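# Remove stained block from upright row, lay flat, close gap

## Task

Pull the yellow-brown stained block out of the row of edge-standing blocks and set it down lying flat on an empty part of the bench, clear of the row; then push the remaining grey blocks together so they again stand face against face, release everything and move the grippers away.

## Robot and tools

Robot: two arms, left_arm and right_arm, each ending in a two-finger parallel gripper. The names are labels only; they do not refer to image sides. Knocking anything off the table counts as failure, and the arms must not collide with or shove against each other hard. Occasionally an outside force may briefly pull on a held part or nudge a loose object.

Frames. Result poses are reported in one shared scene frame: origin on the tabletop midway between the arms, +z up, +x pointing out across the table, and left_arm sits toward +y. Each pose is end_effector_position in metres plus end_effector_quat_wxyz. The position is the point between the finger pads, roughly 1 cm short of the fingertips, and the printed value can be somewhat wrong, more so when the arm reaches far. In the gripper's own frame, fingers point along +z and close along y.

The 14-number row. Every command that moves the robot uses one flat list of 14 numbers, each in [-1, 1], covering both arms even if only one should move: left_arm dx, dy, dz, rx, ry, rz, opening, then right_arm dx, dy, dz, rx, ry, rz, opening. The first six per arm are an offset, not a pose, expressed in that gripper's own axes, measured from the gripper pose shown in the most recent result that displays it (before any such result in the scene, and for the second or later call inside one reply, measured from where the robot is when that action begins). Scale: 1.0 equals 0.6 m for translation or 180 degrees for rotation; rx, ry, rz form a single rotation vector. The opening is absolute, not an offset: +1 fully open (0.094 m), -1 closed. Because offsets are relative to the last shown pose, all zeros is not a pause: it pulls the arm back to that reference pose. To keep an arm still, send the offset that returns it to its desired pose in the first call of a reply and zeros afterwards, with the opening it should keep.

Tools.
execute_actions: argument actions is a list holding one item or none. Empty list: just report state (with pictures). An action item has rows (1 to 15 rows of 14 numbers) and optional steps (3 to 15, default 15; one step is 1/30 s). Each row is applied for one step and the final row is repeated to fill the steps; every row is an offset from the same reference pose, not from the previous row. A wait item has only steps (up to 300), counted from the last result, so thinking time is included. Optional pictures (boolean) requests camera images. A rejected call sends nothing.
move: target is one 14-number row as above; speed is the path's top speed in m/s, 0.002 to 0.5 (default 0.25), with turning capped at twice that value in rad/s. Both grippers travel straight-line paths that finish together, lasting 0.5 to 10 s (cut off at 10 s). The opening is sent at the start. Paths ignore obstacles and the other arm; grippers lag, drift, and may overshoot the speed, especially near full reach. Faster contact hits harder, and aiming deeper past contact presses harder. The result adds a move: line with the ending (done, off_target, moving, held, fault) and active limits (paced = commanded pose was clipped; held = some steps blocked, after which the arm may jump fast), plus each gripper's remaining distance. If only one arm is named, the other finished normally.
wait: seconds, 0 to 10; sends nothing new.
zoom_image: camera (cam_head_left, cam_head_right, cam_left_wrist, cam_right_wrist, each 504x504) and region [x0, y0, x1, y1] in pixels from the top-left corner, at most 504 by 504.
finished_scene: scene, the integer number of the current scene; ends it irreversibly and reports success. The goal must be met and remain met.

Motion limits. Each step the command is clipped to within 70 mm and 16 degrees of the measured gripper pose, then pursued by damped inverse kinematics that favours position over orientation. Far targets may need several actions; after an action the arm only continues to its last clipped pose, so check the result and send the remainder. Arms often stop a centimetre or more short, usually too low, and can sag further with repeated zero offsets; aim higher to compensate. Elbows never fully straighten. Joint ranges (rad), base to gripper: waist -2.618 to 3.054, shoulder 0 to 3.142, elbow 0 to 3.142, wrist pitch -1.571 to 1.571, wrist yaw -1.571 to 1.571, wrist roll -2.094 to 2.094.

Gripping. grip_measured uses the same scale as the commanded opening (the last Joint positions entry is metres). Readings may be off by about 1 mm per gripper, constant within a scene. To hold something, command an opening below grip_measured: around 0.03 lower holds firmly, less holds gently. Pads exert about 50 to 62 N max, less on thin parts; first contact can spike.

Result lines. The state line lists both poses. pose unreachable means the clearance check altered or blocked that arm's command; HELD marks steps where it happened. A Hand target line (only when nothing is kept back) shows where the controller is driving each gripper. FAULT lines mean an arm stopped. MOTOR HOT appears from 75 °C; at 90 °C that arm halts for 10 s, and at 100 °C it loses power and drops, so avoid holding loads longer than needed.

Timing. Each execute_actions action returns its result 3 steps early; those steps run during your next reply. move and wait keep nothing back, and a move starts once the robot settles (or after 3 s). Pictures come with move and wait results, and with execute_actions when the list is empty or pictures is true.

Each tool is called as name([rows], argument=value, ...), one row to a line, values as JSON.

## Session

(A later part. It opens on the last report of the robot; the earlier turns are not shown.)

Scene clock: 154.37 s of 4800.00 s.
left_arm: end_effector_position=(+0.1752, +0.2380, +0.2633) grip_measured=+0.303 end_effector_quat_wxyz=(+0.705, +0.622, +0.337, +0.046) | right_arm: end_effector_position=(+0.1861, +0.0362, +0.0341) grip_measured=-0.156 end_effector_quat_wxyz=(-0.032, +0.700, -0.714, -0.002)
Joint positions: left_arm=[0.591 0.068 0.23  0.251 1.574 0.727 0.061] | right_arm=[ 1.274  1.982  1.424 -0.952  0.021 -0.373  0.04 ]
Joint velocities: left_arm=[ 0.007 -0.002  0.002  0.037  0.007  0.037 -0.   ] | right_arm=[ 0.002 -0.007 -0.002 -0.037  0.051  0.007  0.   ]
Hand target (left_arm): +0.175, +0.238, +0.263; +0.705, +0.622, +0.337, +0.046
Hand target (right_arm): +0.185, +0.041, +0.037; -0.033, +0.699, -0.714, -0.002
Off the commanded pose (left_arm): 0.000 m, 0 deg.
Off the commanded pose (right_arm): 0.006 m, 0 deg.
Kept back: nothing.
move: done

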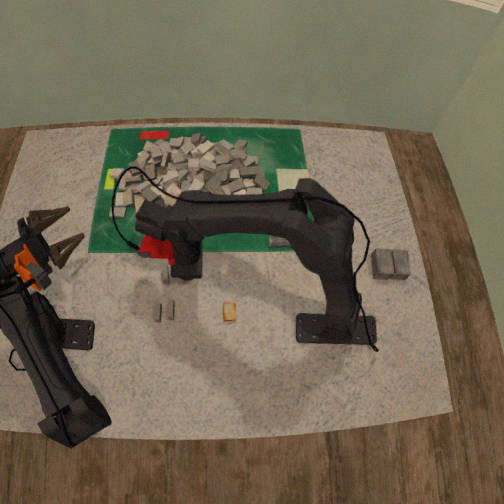

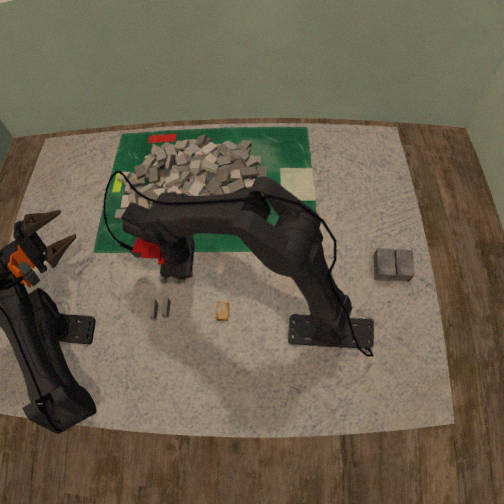

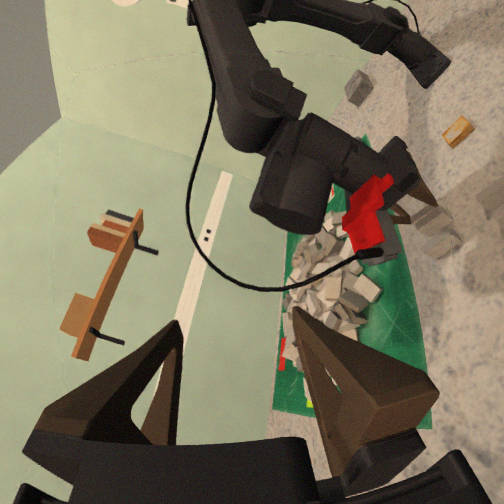

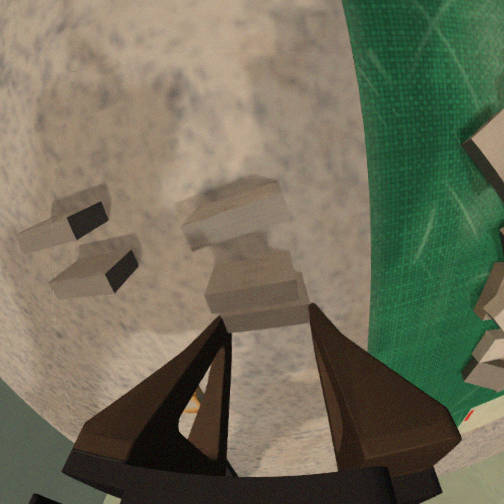

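move(target=[0,0,0,0,0,0,0.3,-0.045,0,0.004,0,0,0,-0.2], speed=0.015)

Scene clock: 156.67 s of 4800.00 s.
left_arm: end_effector_position=(+0.1751, +0.2380, +0.2634) grip_measured=+0.303 end_effector_quat_wxyz=(+0.705, +0.622, +0.337, +0.047) | right_arm: end_effector_position=(+0.1867, +0.0509, +0.0325) grip_measured=-0.156 end_effector_quat_wxyz=(-0.022, +0.699, -0.715, +0.005)
Joint positions: left_arm=[0.591 0.068 0.23  0.252 1.574 0.727 0.061] | right_arm=[ 1.29   2.056  1.529 -1.006  0.026 -0.355  0.04 ]
Joint velocities: left_arm=[ 0.007  0.017 -0.022 -0.022  0.037 -0.051 -0.   ] | right_arm=[ 0.007  0.007 -0.002 -0.007  0.022  0.081 -0.   ]
Hand target (left_arm): +0.175, +0.238, +0.263; +0.705, +0.622, +0.337, +0.046
Hand target (right_arm): +0.186, +0.063, +0.033; -0.033, +0.700, -0.714, -0.002
Off the commanded pose (left_arm): 0.000 m, 0 deg.
Off the commanded pose (right_arm): 0.012 m, 1 deg.
Kept back: nothing.
move: off_target (right_arm)

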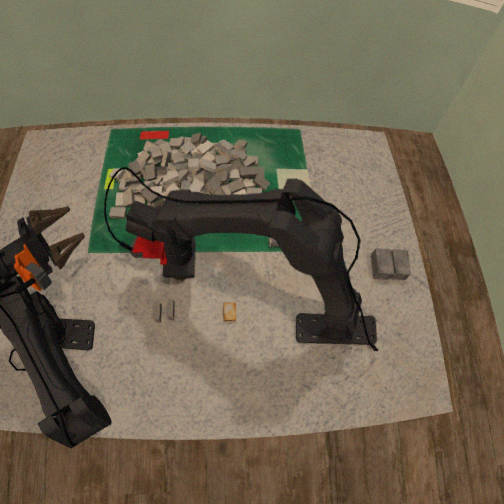

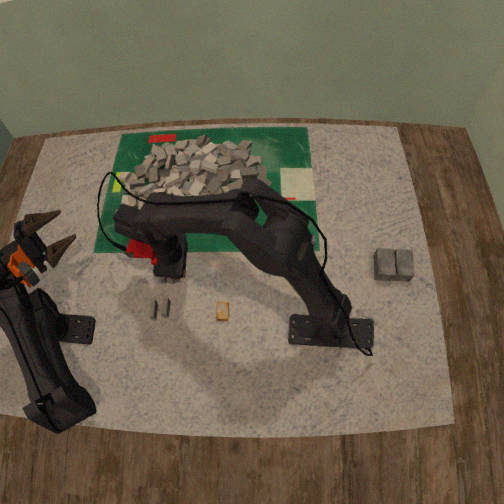

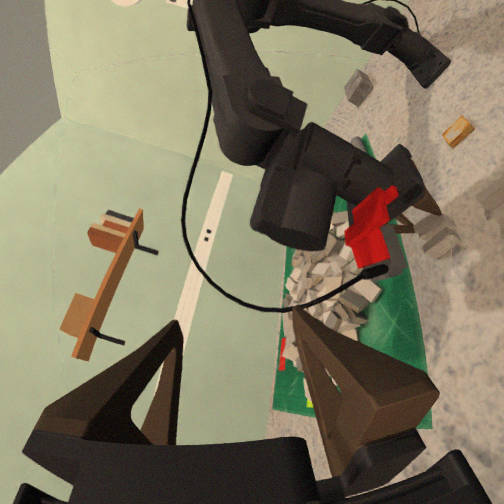

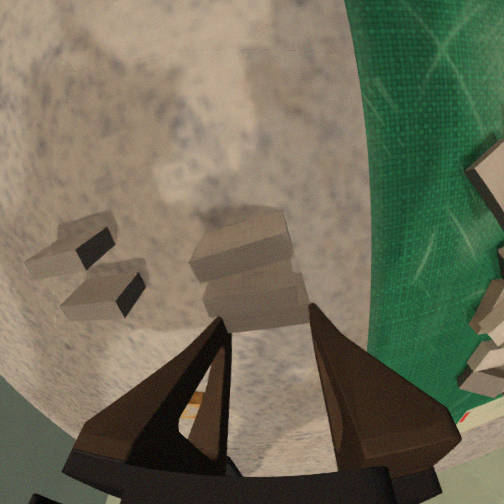

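move(target=[0,0,0,0,0,0,0.3,-0.04,0,0.003,0,0,0,-0.2], speed=0.015)

Scene clock: 158.73 s of 4800.00 s.
left_arm: end_effector_position=(+0.1751, +0.2380, +0.2634) grip_measured=+0.303 end_effector_quat_wxyz=(+0.705, +0.622, +0.337, +0.047) | right_arm: end_effector_position=(+0.1873, +0.0595, +0.0328) grip_measured=-0.156 end_effector_quat_wxyz=(-0.008, +0.698, -0.716, +0.015)
Joint positions: left_arm=[0.591 0.068 0.23  0.252 1.574 0.727 0.061] | right_arm=[ 1.299  2.119  1.627 -1.077  0.033 -0.342  0.04 ]
Joint velocities: left_arm=[-0.007 -0.002  0.012  0.022 -0.066  0.022 -0.001] | right_arm=[-0.002  0.002 -0.032  0.007  0.022 -0.095 -0.   ]
Hand target (left_arm): +0.175, +0.238, +0.263; +0.705, +0.622, +0.337, +0.047
Hand target (right_arm): +0.187, +0.075, +0.032; -0.022, +0.699, -0.715, +0.004
Off the commanded pose (left_arm): 0.000 m, 0 deg.
Off the commanded pose (right_arm): 0.015 m, 2 deg.
Kept back: nothing.
move: off_target (right_arm)

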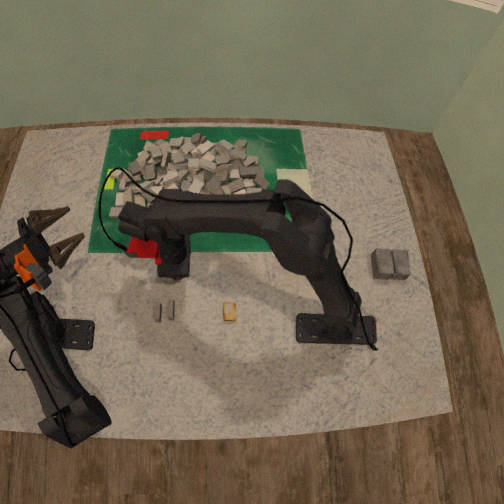

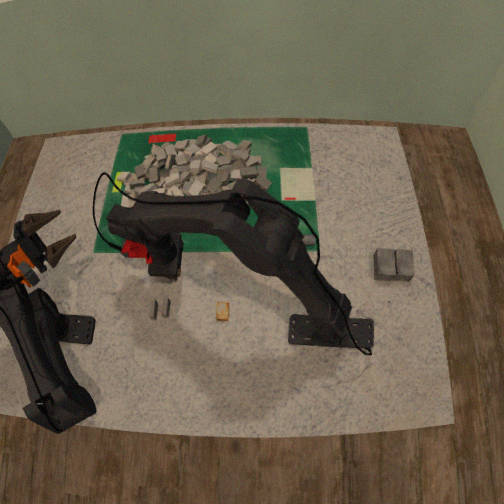

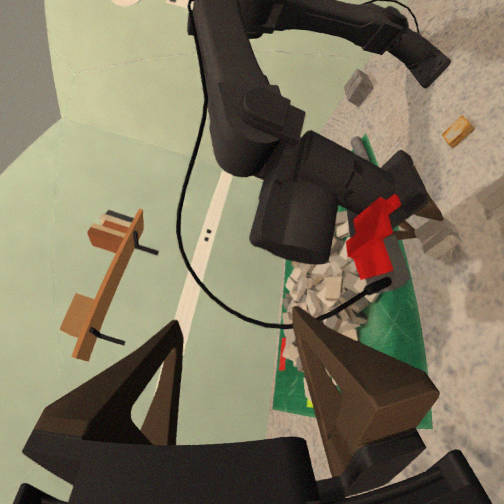

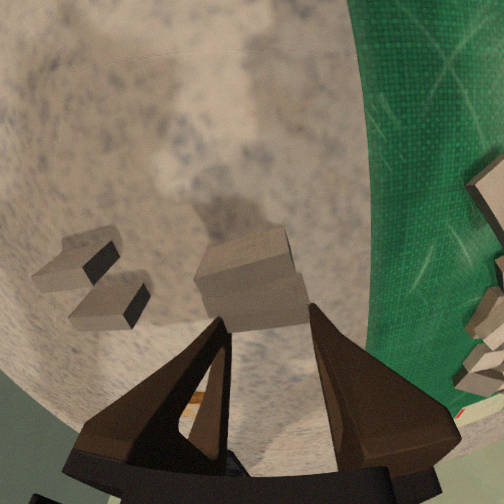

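move(target=[0,0,0,0,0,0,0.3,0.002,0,0,0,0,0,0.3])

move(target=[0,0,0,0,0,0,0.3,0,0,-0.09,0,0,0,0.3])

move(target=[0,0,0,0,0,0,0.3,-0.005,0.155,0,0,0,0,0.3])

Scene clock: 159.67 s of 4800.00 s.
left_arm: end_effector_position=(+0.1751, +0.2380, +0.2635) grip_measured=+0.303 end_effector_quat_wxyz=(+0.705, +0.623, +0.336, +0.047) | right_arm: end_effector_position=(+0.1873, +0.0594, +0.0329) grip_measured=+0.298 end_effector_quat_wxyz=(-0.008, +0.698, -0.716, +0.015)
Joint positions: left_arm=[0.591 0.068 0.23  0.253 1.574 0.727 0.061] | right_arm=[ 1.299  2.119  1.628 -1.078  0.034 -0.342  0.061]
Joint velocities: left_arm=[-0.017  0.017 -0.007 -0.066  0.007 -0.022  0.001] | right_arm=[-0.002 -0.002 -0.007 -0.066 -0.022  0.022 -0.001]
Hand target (left_arm): +0.175, +0.238, +0.263; +0.705, +0.622, +0.337, +0.047
Hand target (right_arm): +0.187, +0.058, +0.033; -0.008, +0.698, -0.716, +0.015
Off the commanded pose (left_arm): 0.000 m, 0 deg.
Off the commanded pose (right_arm): 0.001 m, 0 deg.
Kept back: nothing.
move: done

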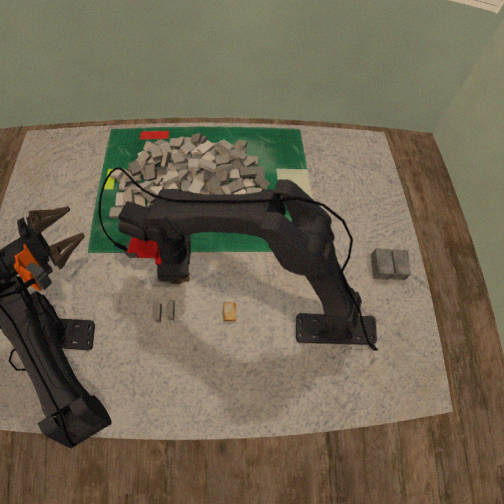

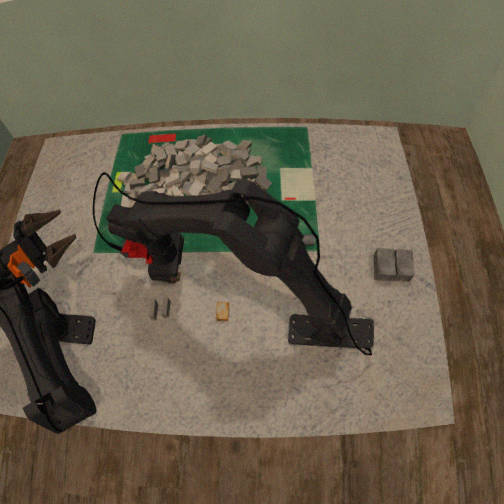

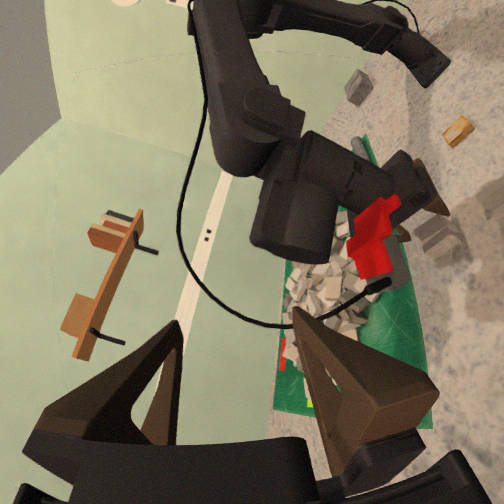

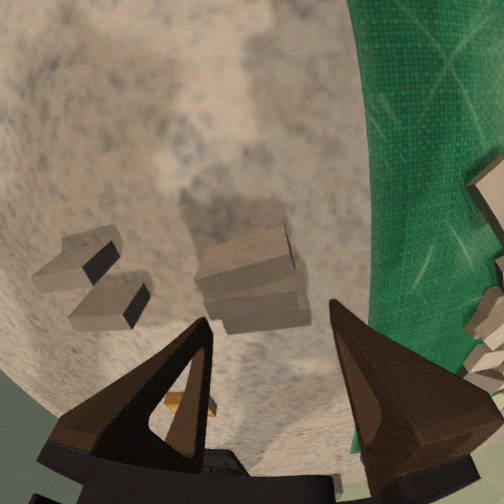

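Scene clock: 160.70 s of 4800.00 s.
left_arm: end_effector_position=(+0.1751, +0.2380, +0.2635) grip_measured=+0.303 end_effector_quat_wxyz=(+0.705, +0.623, +0.336, +0.047) | right_arm: end_effector_position=(+0.1865, +0.0572, +0.0782) grip_measured=+0.298 end_effector_quat_wxyz=(-0.002, +0.698, -0.716, +0.018)
Joint positions: left_arm=[0.591 0.068 0.23  0.254 1.574 0.727 0.061] | right_arm=[ 1.299  2.093  1.769 -1.259  0.034 -0.342  0.061]
Joint velocities: left_arm=[-0.002 -0.007 -0.007 -0.022 -0.007 -0.007  0.   ] | right_arm=[-0.007 -0.007  0.002 -0.022 -0.007 -0.037 -0.001]
Hand target (left_arm): +0.175, +0.238, +0.263; +0.705, +0.622, +0.336, +0.047
Hand target (right_arm): +0.186, +0.060, +0.087; -0.008, +0.698, -0.716, +0.015
Off the commanded pose (left_arm): 0.000 m, 0 deg.
Off the commanded pose (right_arm): 0.009 m, 1 deg.
Kept back: nothing.
move: done

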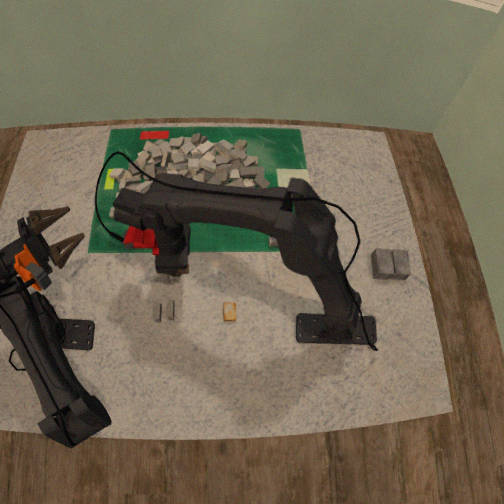

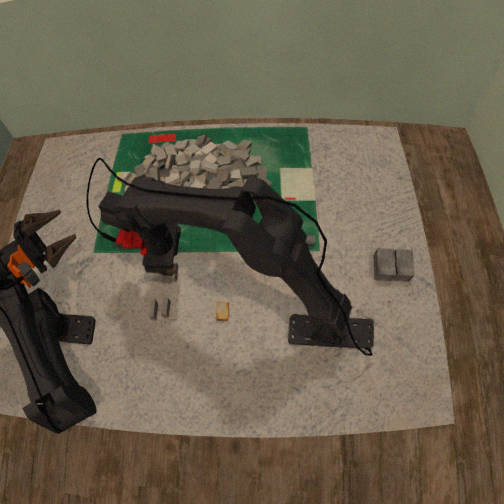

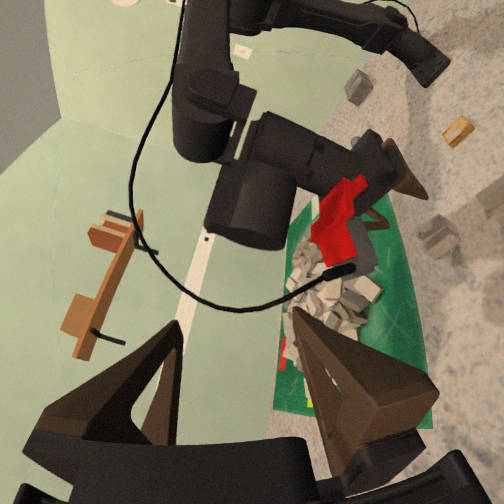

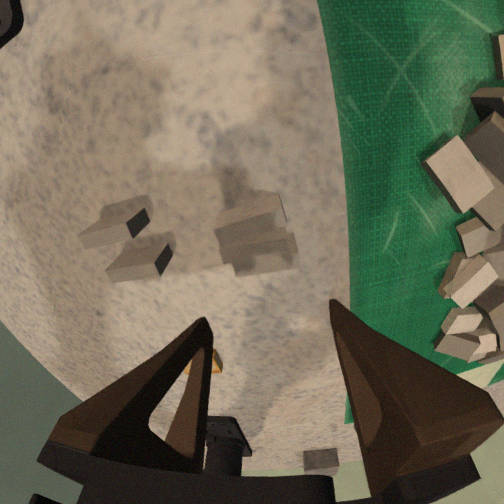

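Scene clock: 161.67 s of 4800.00 s.
left_arm: end_effector_position=(+0.1751, +0.2379, +0.2636) grip_measured=+0.303 end_effector_quat_wxyz=(+0.705, +0.623, +0.336, +0.048) | right_arm: end_effector_position=(+0.0909, +0.0628, +0.0743) grip_measured=+0.298 end_effector_quat_wxyz=(+0.004, +0.705, -0.709, +0.022)
Joint positions: left_arm=[0.591 0.068 0.23  0.254 1.574 0.727 0.061] | right_arm=[ 1.539  2.037  1.67  -1.237  0.03  -0.121  0.061]
Joint velocities: left_arm=[-0.022 -0.027 -0.012 -0.007 -0.037 -0.007  0.001] | right_arm=[-0.017 -0.007 -0.037  0.007  0.022  0.066 -0.001]
Hand target (left_arm): +0.175, +0.238, +0.264; +0.705, +0.623, +0.336, +0.047
Hand target (right_arm): +0.094, +0.061, +0.077; -0.003, +0.698, -0.716, +0.018
Off the commanded pose (left_arm): 0.000 m, 0 deg.
Off the commanded pose (right_arm): 0.003 m, 1 deg.
Kept back: nothing.
move: done

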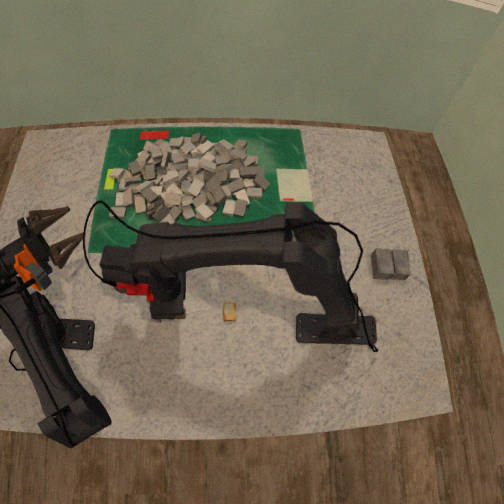

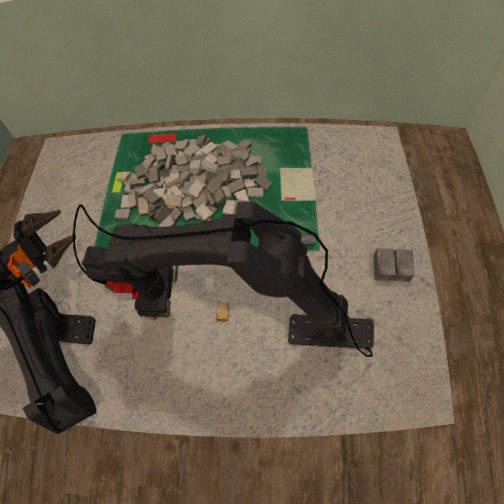

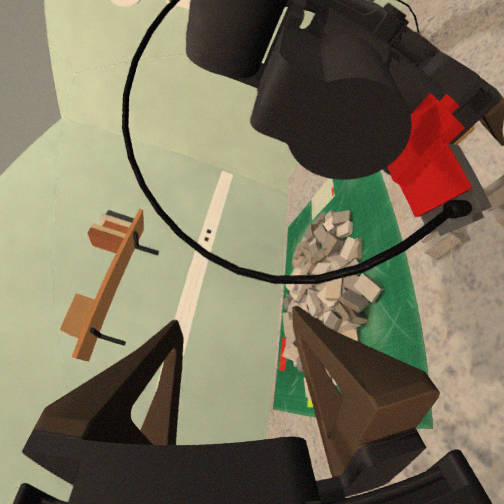

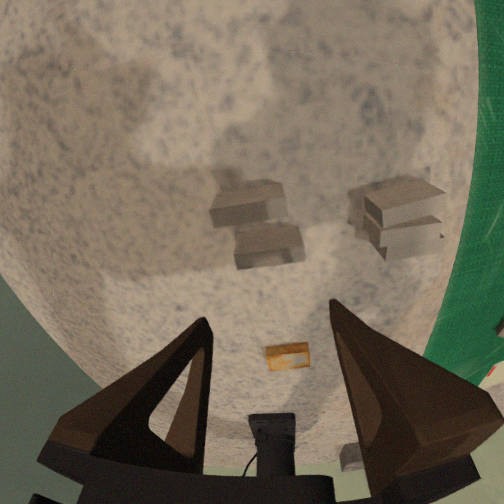

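move(target=[0,0,0,0,0,0,0.3,0.002,-0.007,0.085,0,0,0,0.3], speed=0.08)

move(target=[0,0,0,0,0,0,0.3,0,0,0,0,0,0,-0.2])

move(target=[0,0,0,0,0,0,0.3,0,0,-0.09,0,0,0,-0.2], speed=0.15)

Scene clock: 163.60 s of 4800.00 s.
left_arm: end_effector_position=(+0.1751, +0.2379, +0.2636) grip_measured=+0.303 end_effector_quat_wxyz=(+0.705, +0.623, +0.336, +0.048) | right_arm: end_effector_position=(+0.0928, +0.0626, +0.0316) grip_measured=+0.298 end_effector_quat_wxyz=(-0.001, +0.705, -0.709, +0.018)
Joint positions: left_arm=[0.591 0.068 0.23  0.255 1.574 0.727 0.061] | right_arm=[ 1.534  2.061  1.532 -1.064  0.03  -0.126  0.061]
Joint velocities: left_arm=[-0.007 -0.002  0.012 -0.037  0.066  0.007  0.001] | right_arm=[-0.007 -0.022  0.017  0.037 -0.022  0.007  0.001]
Hand target (left_arm): +0.175, +0.238, +0.264; +0.705, +0.623, +0.336, +0.048
Hand target (right_arm): +0.096, +0.060, +0.024; +0.004, +0.705, -0.709, +0.022
Off the commanded pose (left_arm): 0.000 m, 0 deg.
Off the commanded pose (right_arm): 0.009 m, 1 deg.
Kept back: nothing.
move: done

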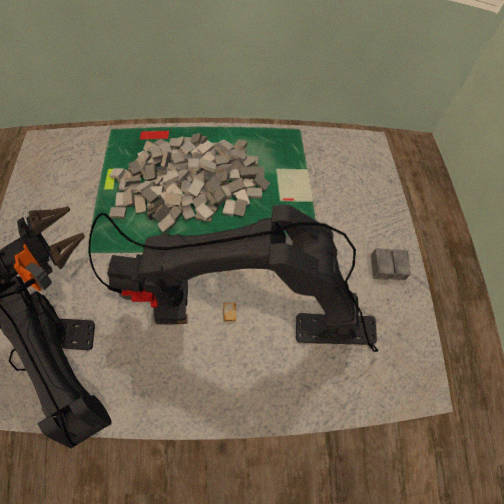

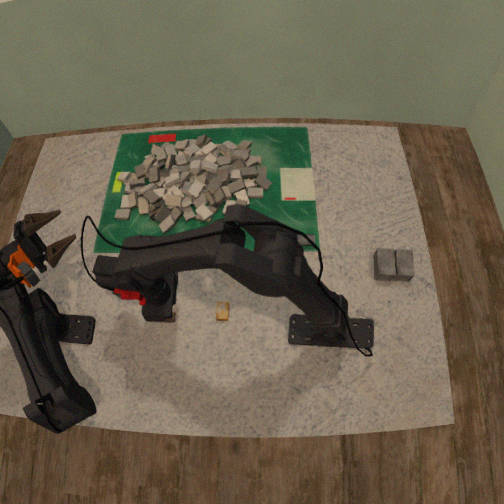

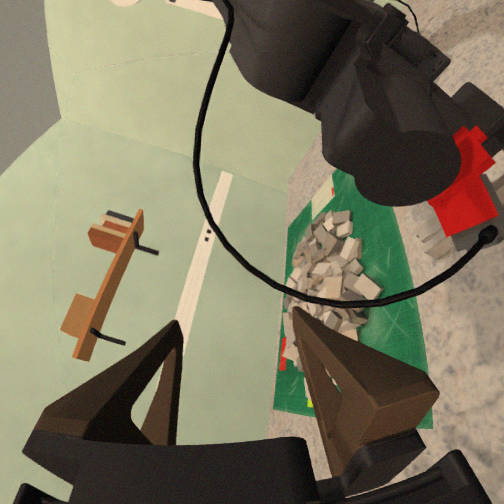

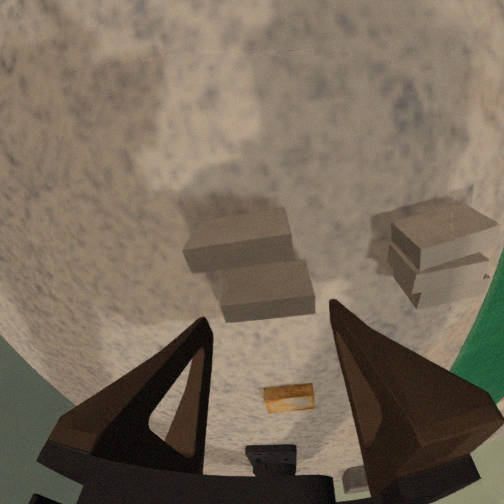

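Scene clock: 164.10 s of 4800.00 s.
left_arm: end_effector_position=(+0.1750, +0.2379, +0.2636) grip_measured=+0.303 end_effector_quat_wxyz=(+0.705, +0.623, +0.336, +0.048) | right_arm: end_effector_position=(+0.0930, +0.0625, +0.0316) grip_measured=-0.180 end_effector_quat_wxyz=(-0.001, +0.705, -0.709, +0.019)
Joint positions: left_arm=[0.591 0.068 0.23  0.255 1.574 0.727 0.061] | right_arm=[ 1.534  2.061  1.532 -1.064  0.031 -0.126  0.039]
Joint velocities: left_arm=[ 0.012 -0.007  0.002  0.022 -0.037 -0.037 -0.001] | right_arm=[-0.002  0.012 -0.012 -0.007 -0.066  0.037  0.001]
Hand target (left_arm): +0.175, +0.238, +0.264; +0.705, +0.623, +0.336, +0.048
Hand target (right_arm): +0.093, +0.063, +0.032; -0.001, +0.705, -0.709, +0.018
Off the commanded pose (left_arm): 0.000 m, 0 deg.
Off the commanded pose (right_arm): 0.000 m, 0 deg.
Kept back: nothing.
move: done

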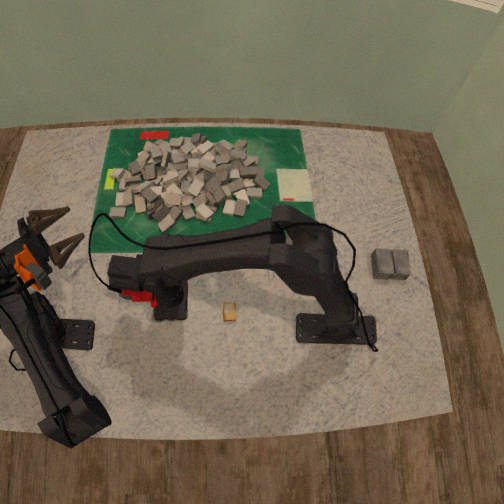

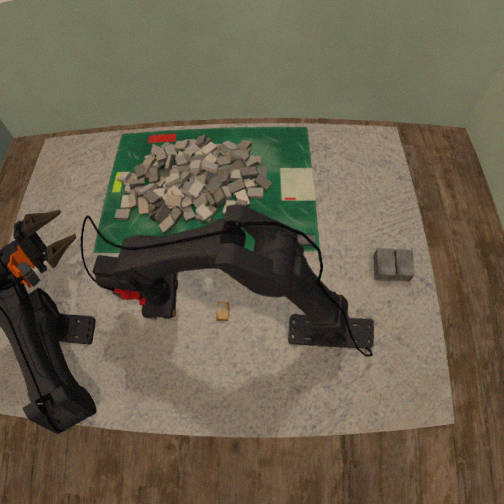

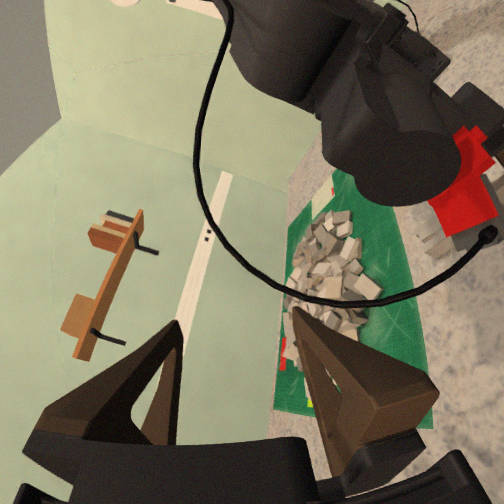

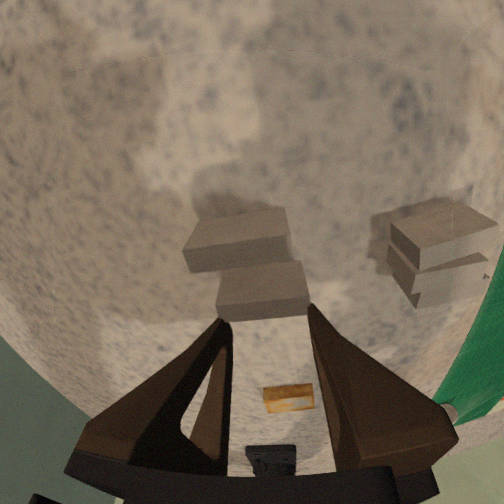

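Scene clock: 165.17 s of 4800.00 s.
left_arm: end_effector_position=(+0.1750, +0.2379, +0.2637) grip_measured=+0.303 end_effector_quat_wxyz=(+0.705, +0.623, +0.336, +0.048) | right_arm: end_effector_position=(+0.0926, +0.0596, +0.0739) grip_measured=-0.180 end_effector_quat_wxyz=(+0.009, +0.705, -0.709, +0.026)
Joint positions: left_arm=[0.591 0.068 0.23  0.256 1.574 0.727 0.061] | right_arm=[ 1.534  2.039  1.67  -1.248  0.031 -0.126  0.039]
Joint velocities: left_arm=[-0.022  0.012 -0.017 -0.051 -0.095 -0.037 -0.001] | right_arm=[-0.002 -0.017 -0.022 -0.007 -0.095  0.051  0.001]
Hand target (left_arm): +0.175, +0.238, +0.264; +0.705, +0.623, +0.336, +0.048
Hand target (right_arm): +0.092, +0.064, +0.085; -0.001, +0.705, -0.709, +0.019
Off the commanded pose (left_arm): 0.000 m, 0 deg.
Off the commanded pose (right_arm): 0.012 m, 1 deg.
Kept back: nothing.
move: off_target (right_arm)

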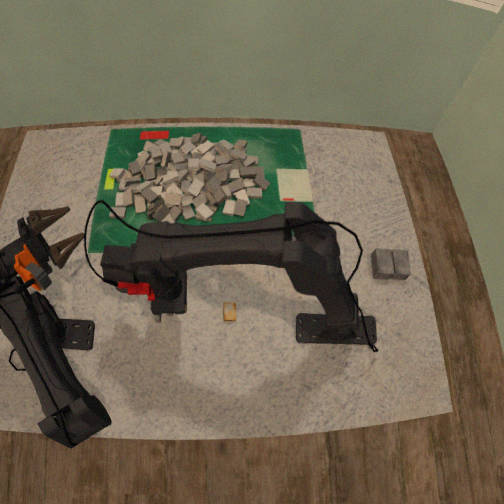

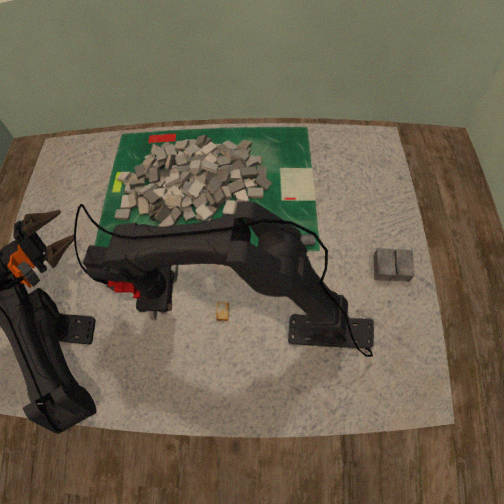

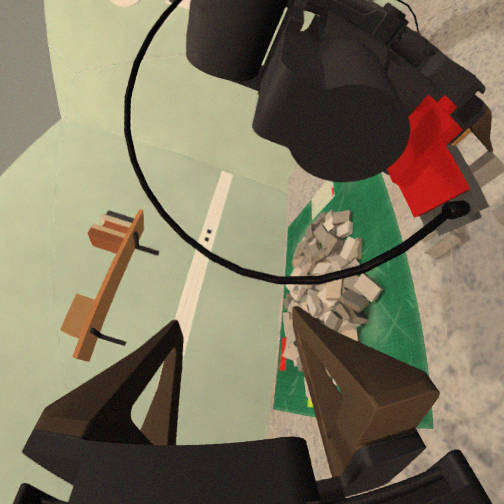

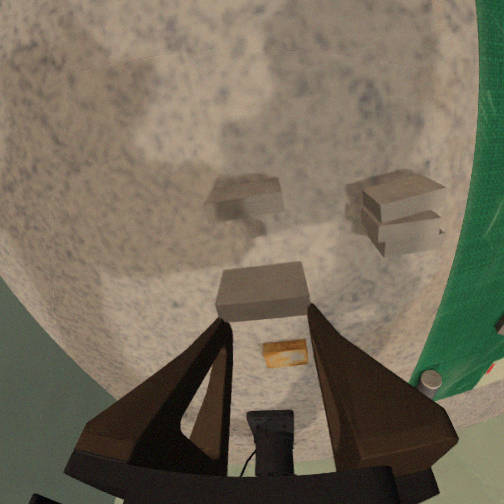

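move(target=[0,0,0,0,0,0,0.3,0.052,-0.157,-0.01,0,0,0,-0.2], speed=0.2)

move(target=[0,0,0,0,0,0,0.3,0,0,0.088,0,0,0,-0.2], speed=0.08)

Scene clock: 166.47 s of 4800.00 s.
left_arm: end_effector_position=(+0.1750, +0.2379, +0.2637) grip_measured=+0.303 end_effector_quat_wxyz=(+0.705, +0.623, +0.335, +0.048) | right_arm: end_effector_position=(+0.1897, +0.0317, +0.0739) grip_measured=-0.180 end_effector_quat_wxyz=(+0.014, +0.699, -0.714, +0.028)
Joint positions: left_arm=[0.591 0.068 0.23  0.257 1.574 0.727 0.061] | right_arm=[ 1.27   2.039  1.67  -1.249  0.041 -0.374  0.039]
Joint velocities: left_arm=[-0.007 -0.037 -0.017  0.022  0.022  0.037 -0.   ] | right_arm=[ 0.007 -0.007  0.002 -0.022 -0.037  0.007 -0.001]
Hand target (left_arm): +0.175, +0.238, +0.264; +0.705, +0.623, +0.336, +0.048
Hand target (right_arm): +0.186, +0.029, +0.082; +0.011, +0.704, -0.709, +0.026
Off the commanded pose (left_arm): 0.000 m, 0 deg.
Off the commanded pose (right_arm): 0.011 m, 1 deg.
Kept back: nothing.
move: off_target (right_arm)

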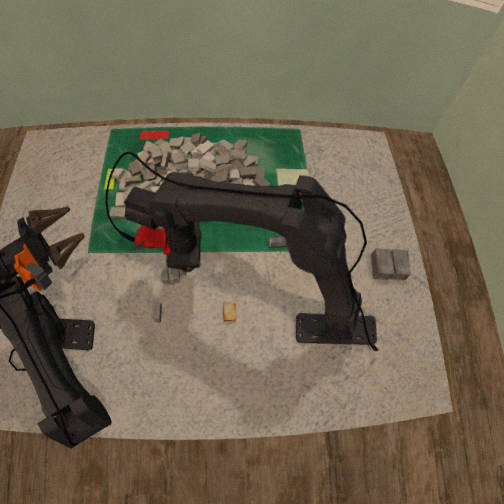

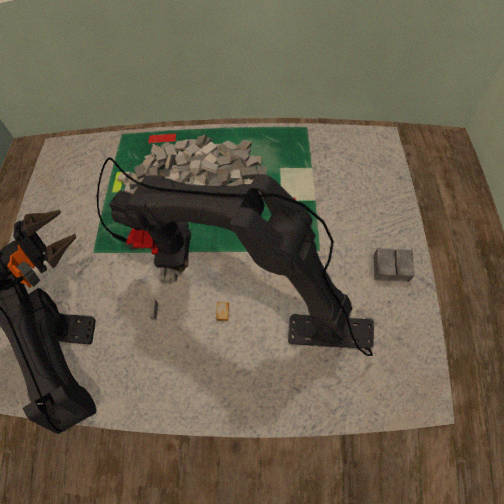

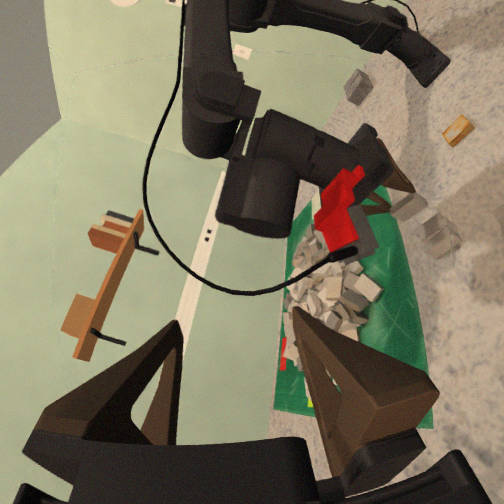

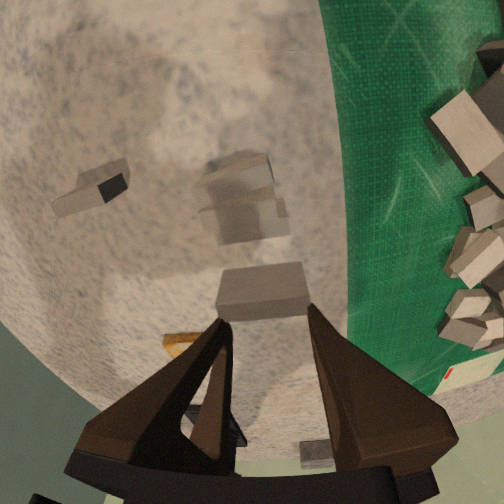

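Scene clock: 167.40 s of 4800.00 s.
left_arm: end_effector_position=(+0.1750, +0.2379, +0.2637) grip_measured=+0.303 end_effector_quat_wxyz=(+0.705, +0.623, +0.335, +0.048) | right_arm: end_effector_position=(+0.1872, +0.0253, +0.0314) grip_measured=-0.180 end_effector_quat_wxyz=(+0.020, +0.699, -0.714, +0.031)
Joint positions: left_arm=[0.591 0.068 0.23  0.257 1.574 0.727 0.061] | right_arm=[ 1.27   2.061  1.53  -1.101  0.042 -0.374  0.039]
Joint velocities: left_arm=[ 0.002  0.002 -0.002  0.022 -0.022  0.022  0.   ] | right_arm=[-0.002 -0.007  0.007 -0.051  0.022  0.007  0.   ]
Hand target (left_arm): +0.175, +0.238, +0.264; +0.705, +0.623, +0.335, +0.048
Hand target (right_arm): +0.190, +0.028, +0.022; +0.014, +0.699, -0.714, +0.028
Off the commanded pose (left_arm): 0.000 m, 0 deg.
Off the commanded pose (right_arm): 0.011 m, 1 deg.
Kept back: nothing.
move: off_target (right_arm)

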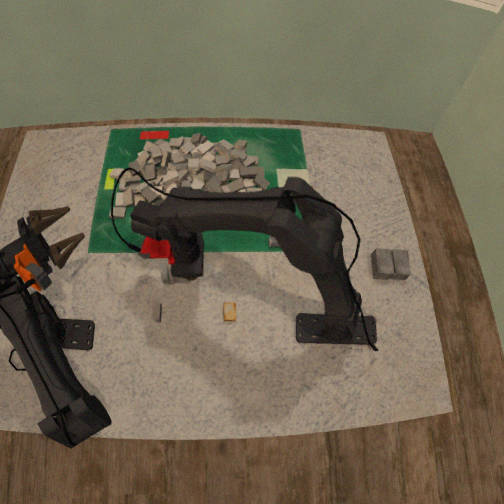

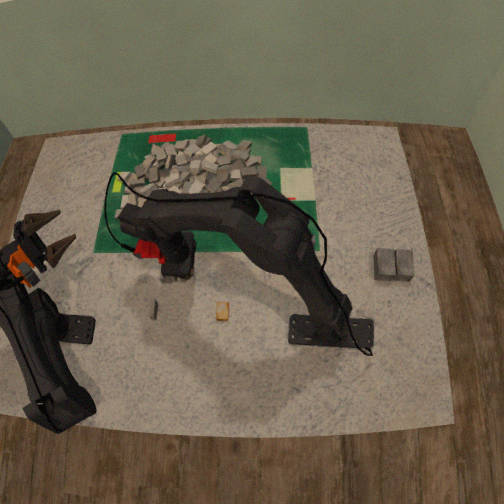

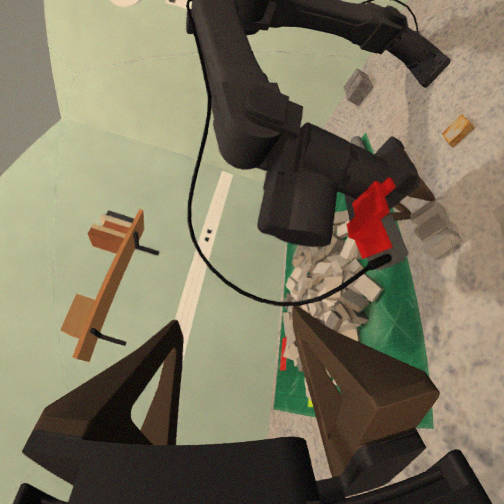

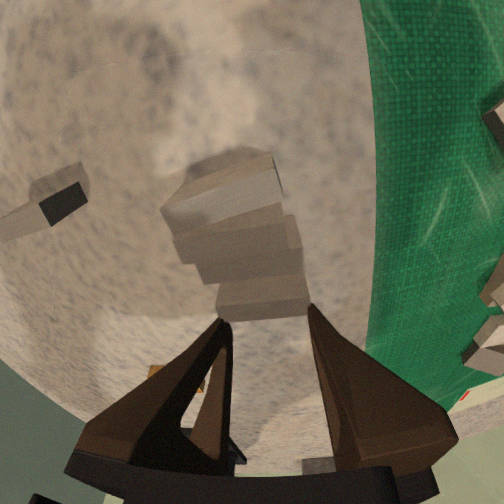

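move(target=[0,0,0,0,0,0,0.3,-0.068,0,0.002,0,0,0,-0.2], speed=0.015)

Scene clock: 170.57 s of 4800.00 s.
left_arm: end_effector_position=(+0.1750, +0.2379, +0.2638) grip_measured=+0.303 end_effector_quat_wxyz=(+0.705, +0.623, +0.335, +0.049) | right_arm: end_effector_position=(+0.1879, +0.0449, +0.0337) grip_measured=-0.180 end_effector_quat_wxyz=(+0.040, +0.697, -0.714, +0.049)
Joint positions: left_arm=[0.591 0.068 0.23  0.258 1.574 0.727 0.061] | right_arm=[ 1.295  2.18   1.721 -1.226  0.056 -0.346  0.039]
Joint velocities: left_arm=[-0.002  0.007  0.012 -0.066 -0.066 -0.066 -0.001] | right_arm=[-0.002 -0.002 -0.007 -0.007 -0.037 -0.007 -0.001]
Hand target (left_arm): +0.175, +0.238, +0.264; +0.705, +0.623, +0.335, +0.049
Hand target (right_arm): +0.187, +0.065, +0.029; +0.020, +0.699, -0.714, +0.031
Off the commanded pose (left_arm): 0.000 m, 0 deg.
Off the commanded pose (right_arm): 0.022 m, 3 deg.
Kept back: nothing.
move: off_target (right_arm)

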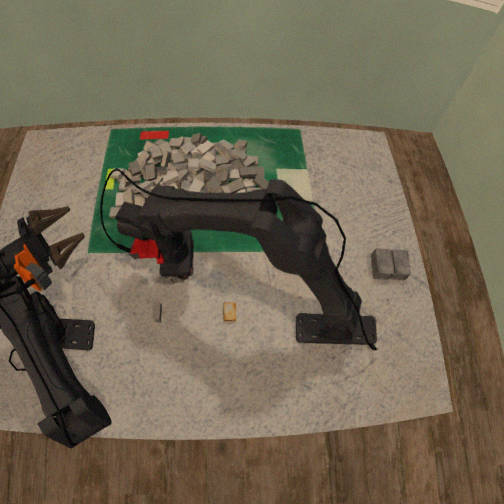

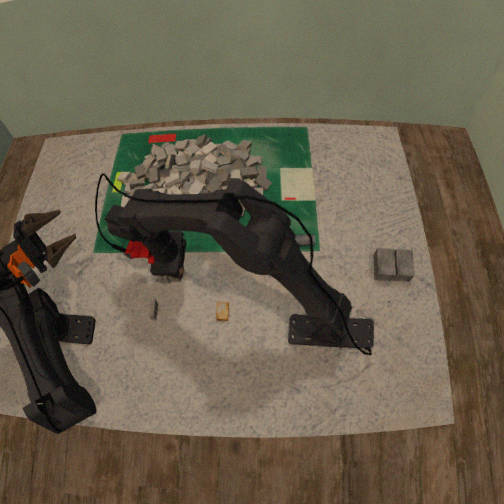

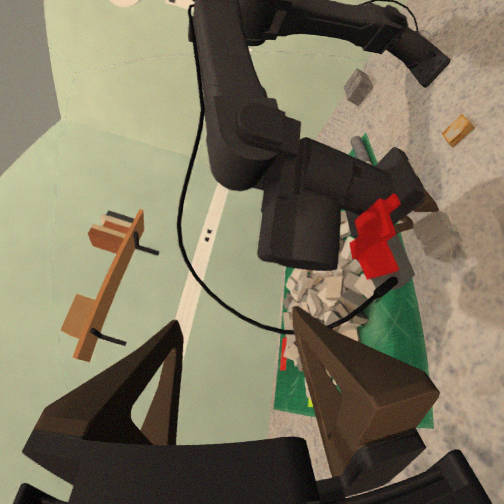

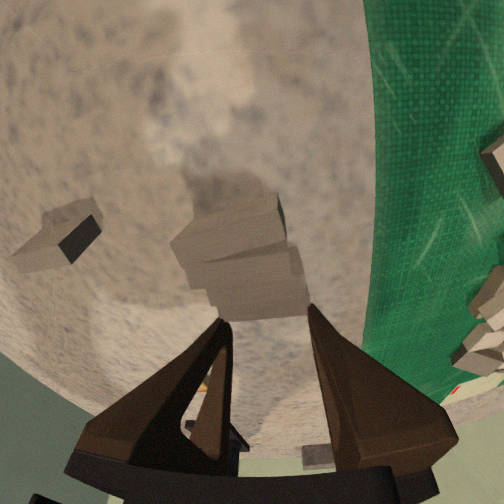

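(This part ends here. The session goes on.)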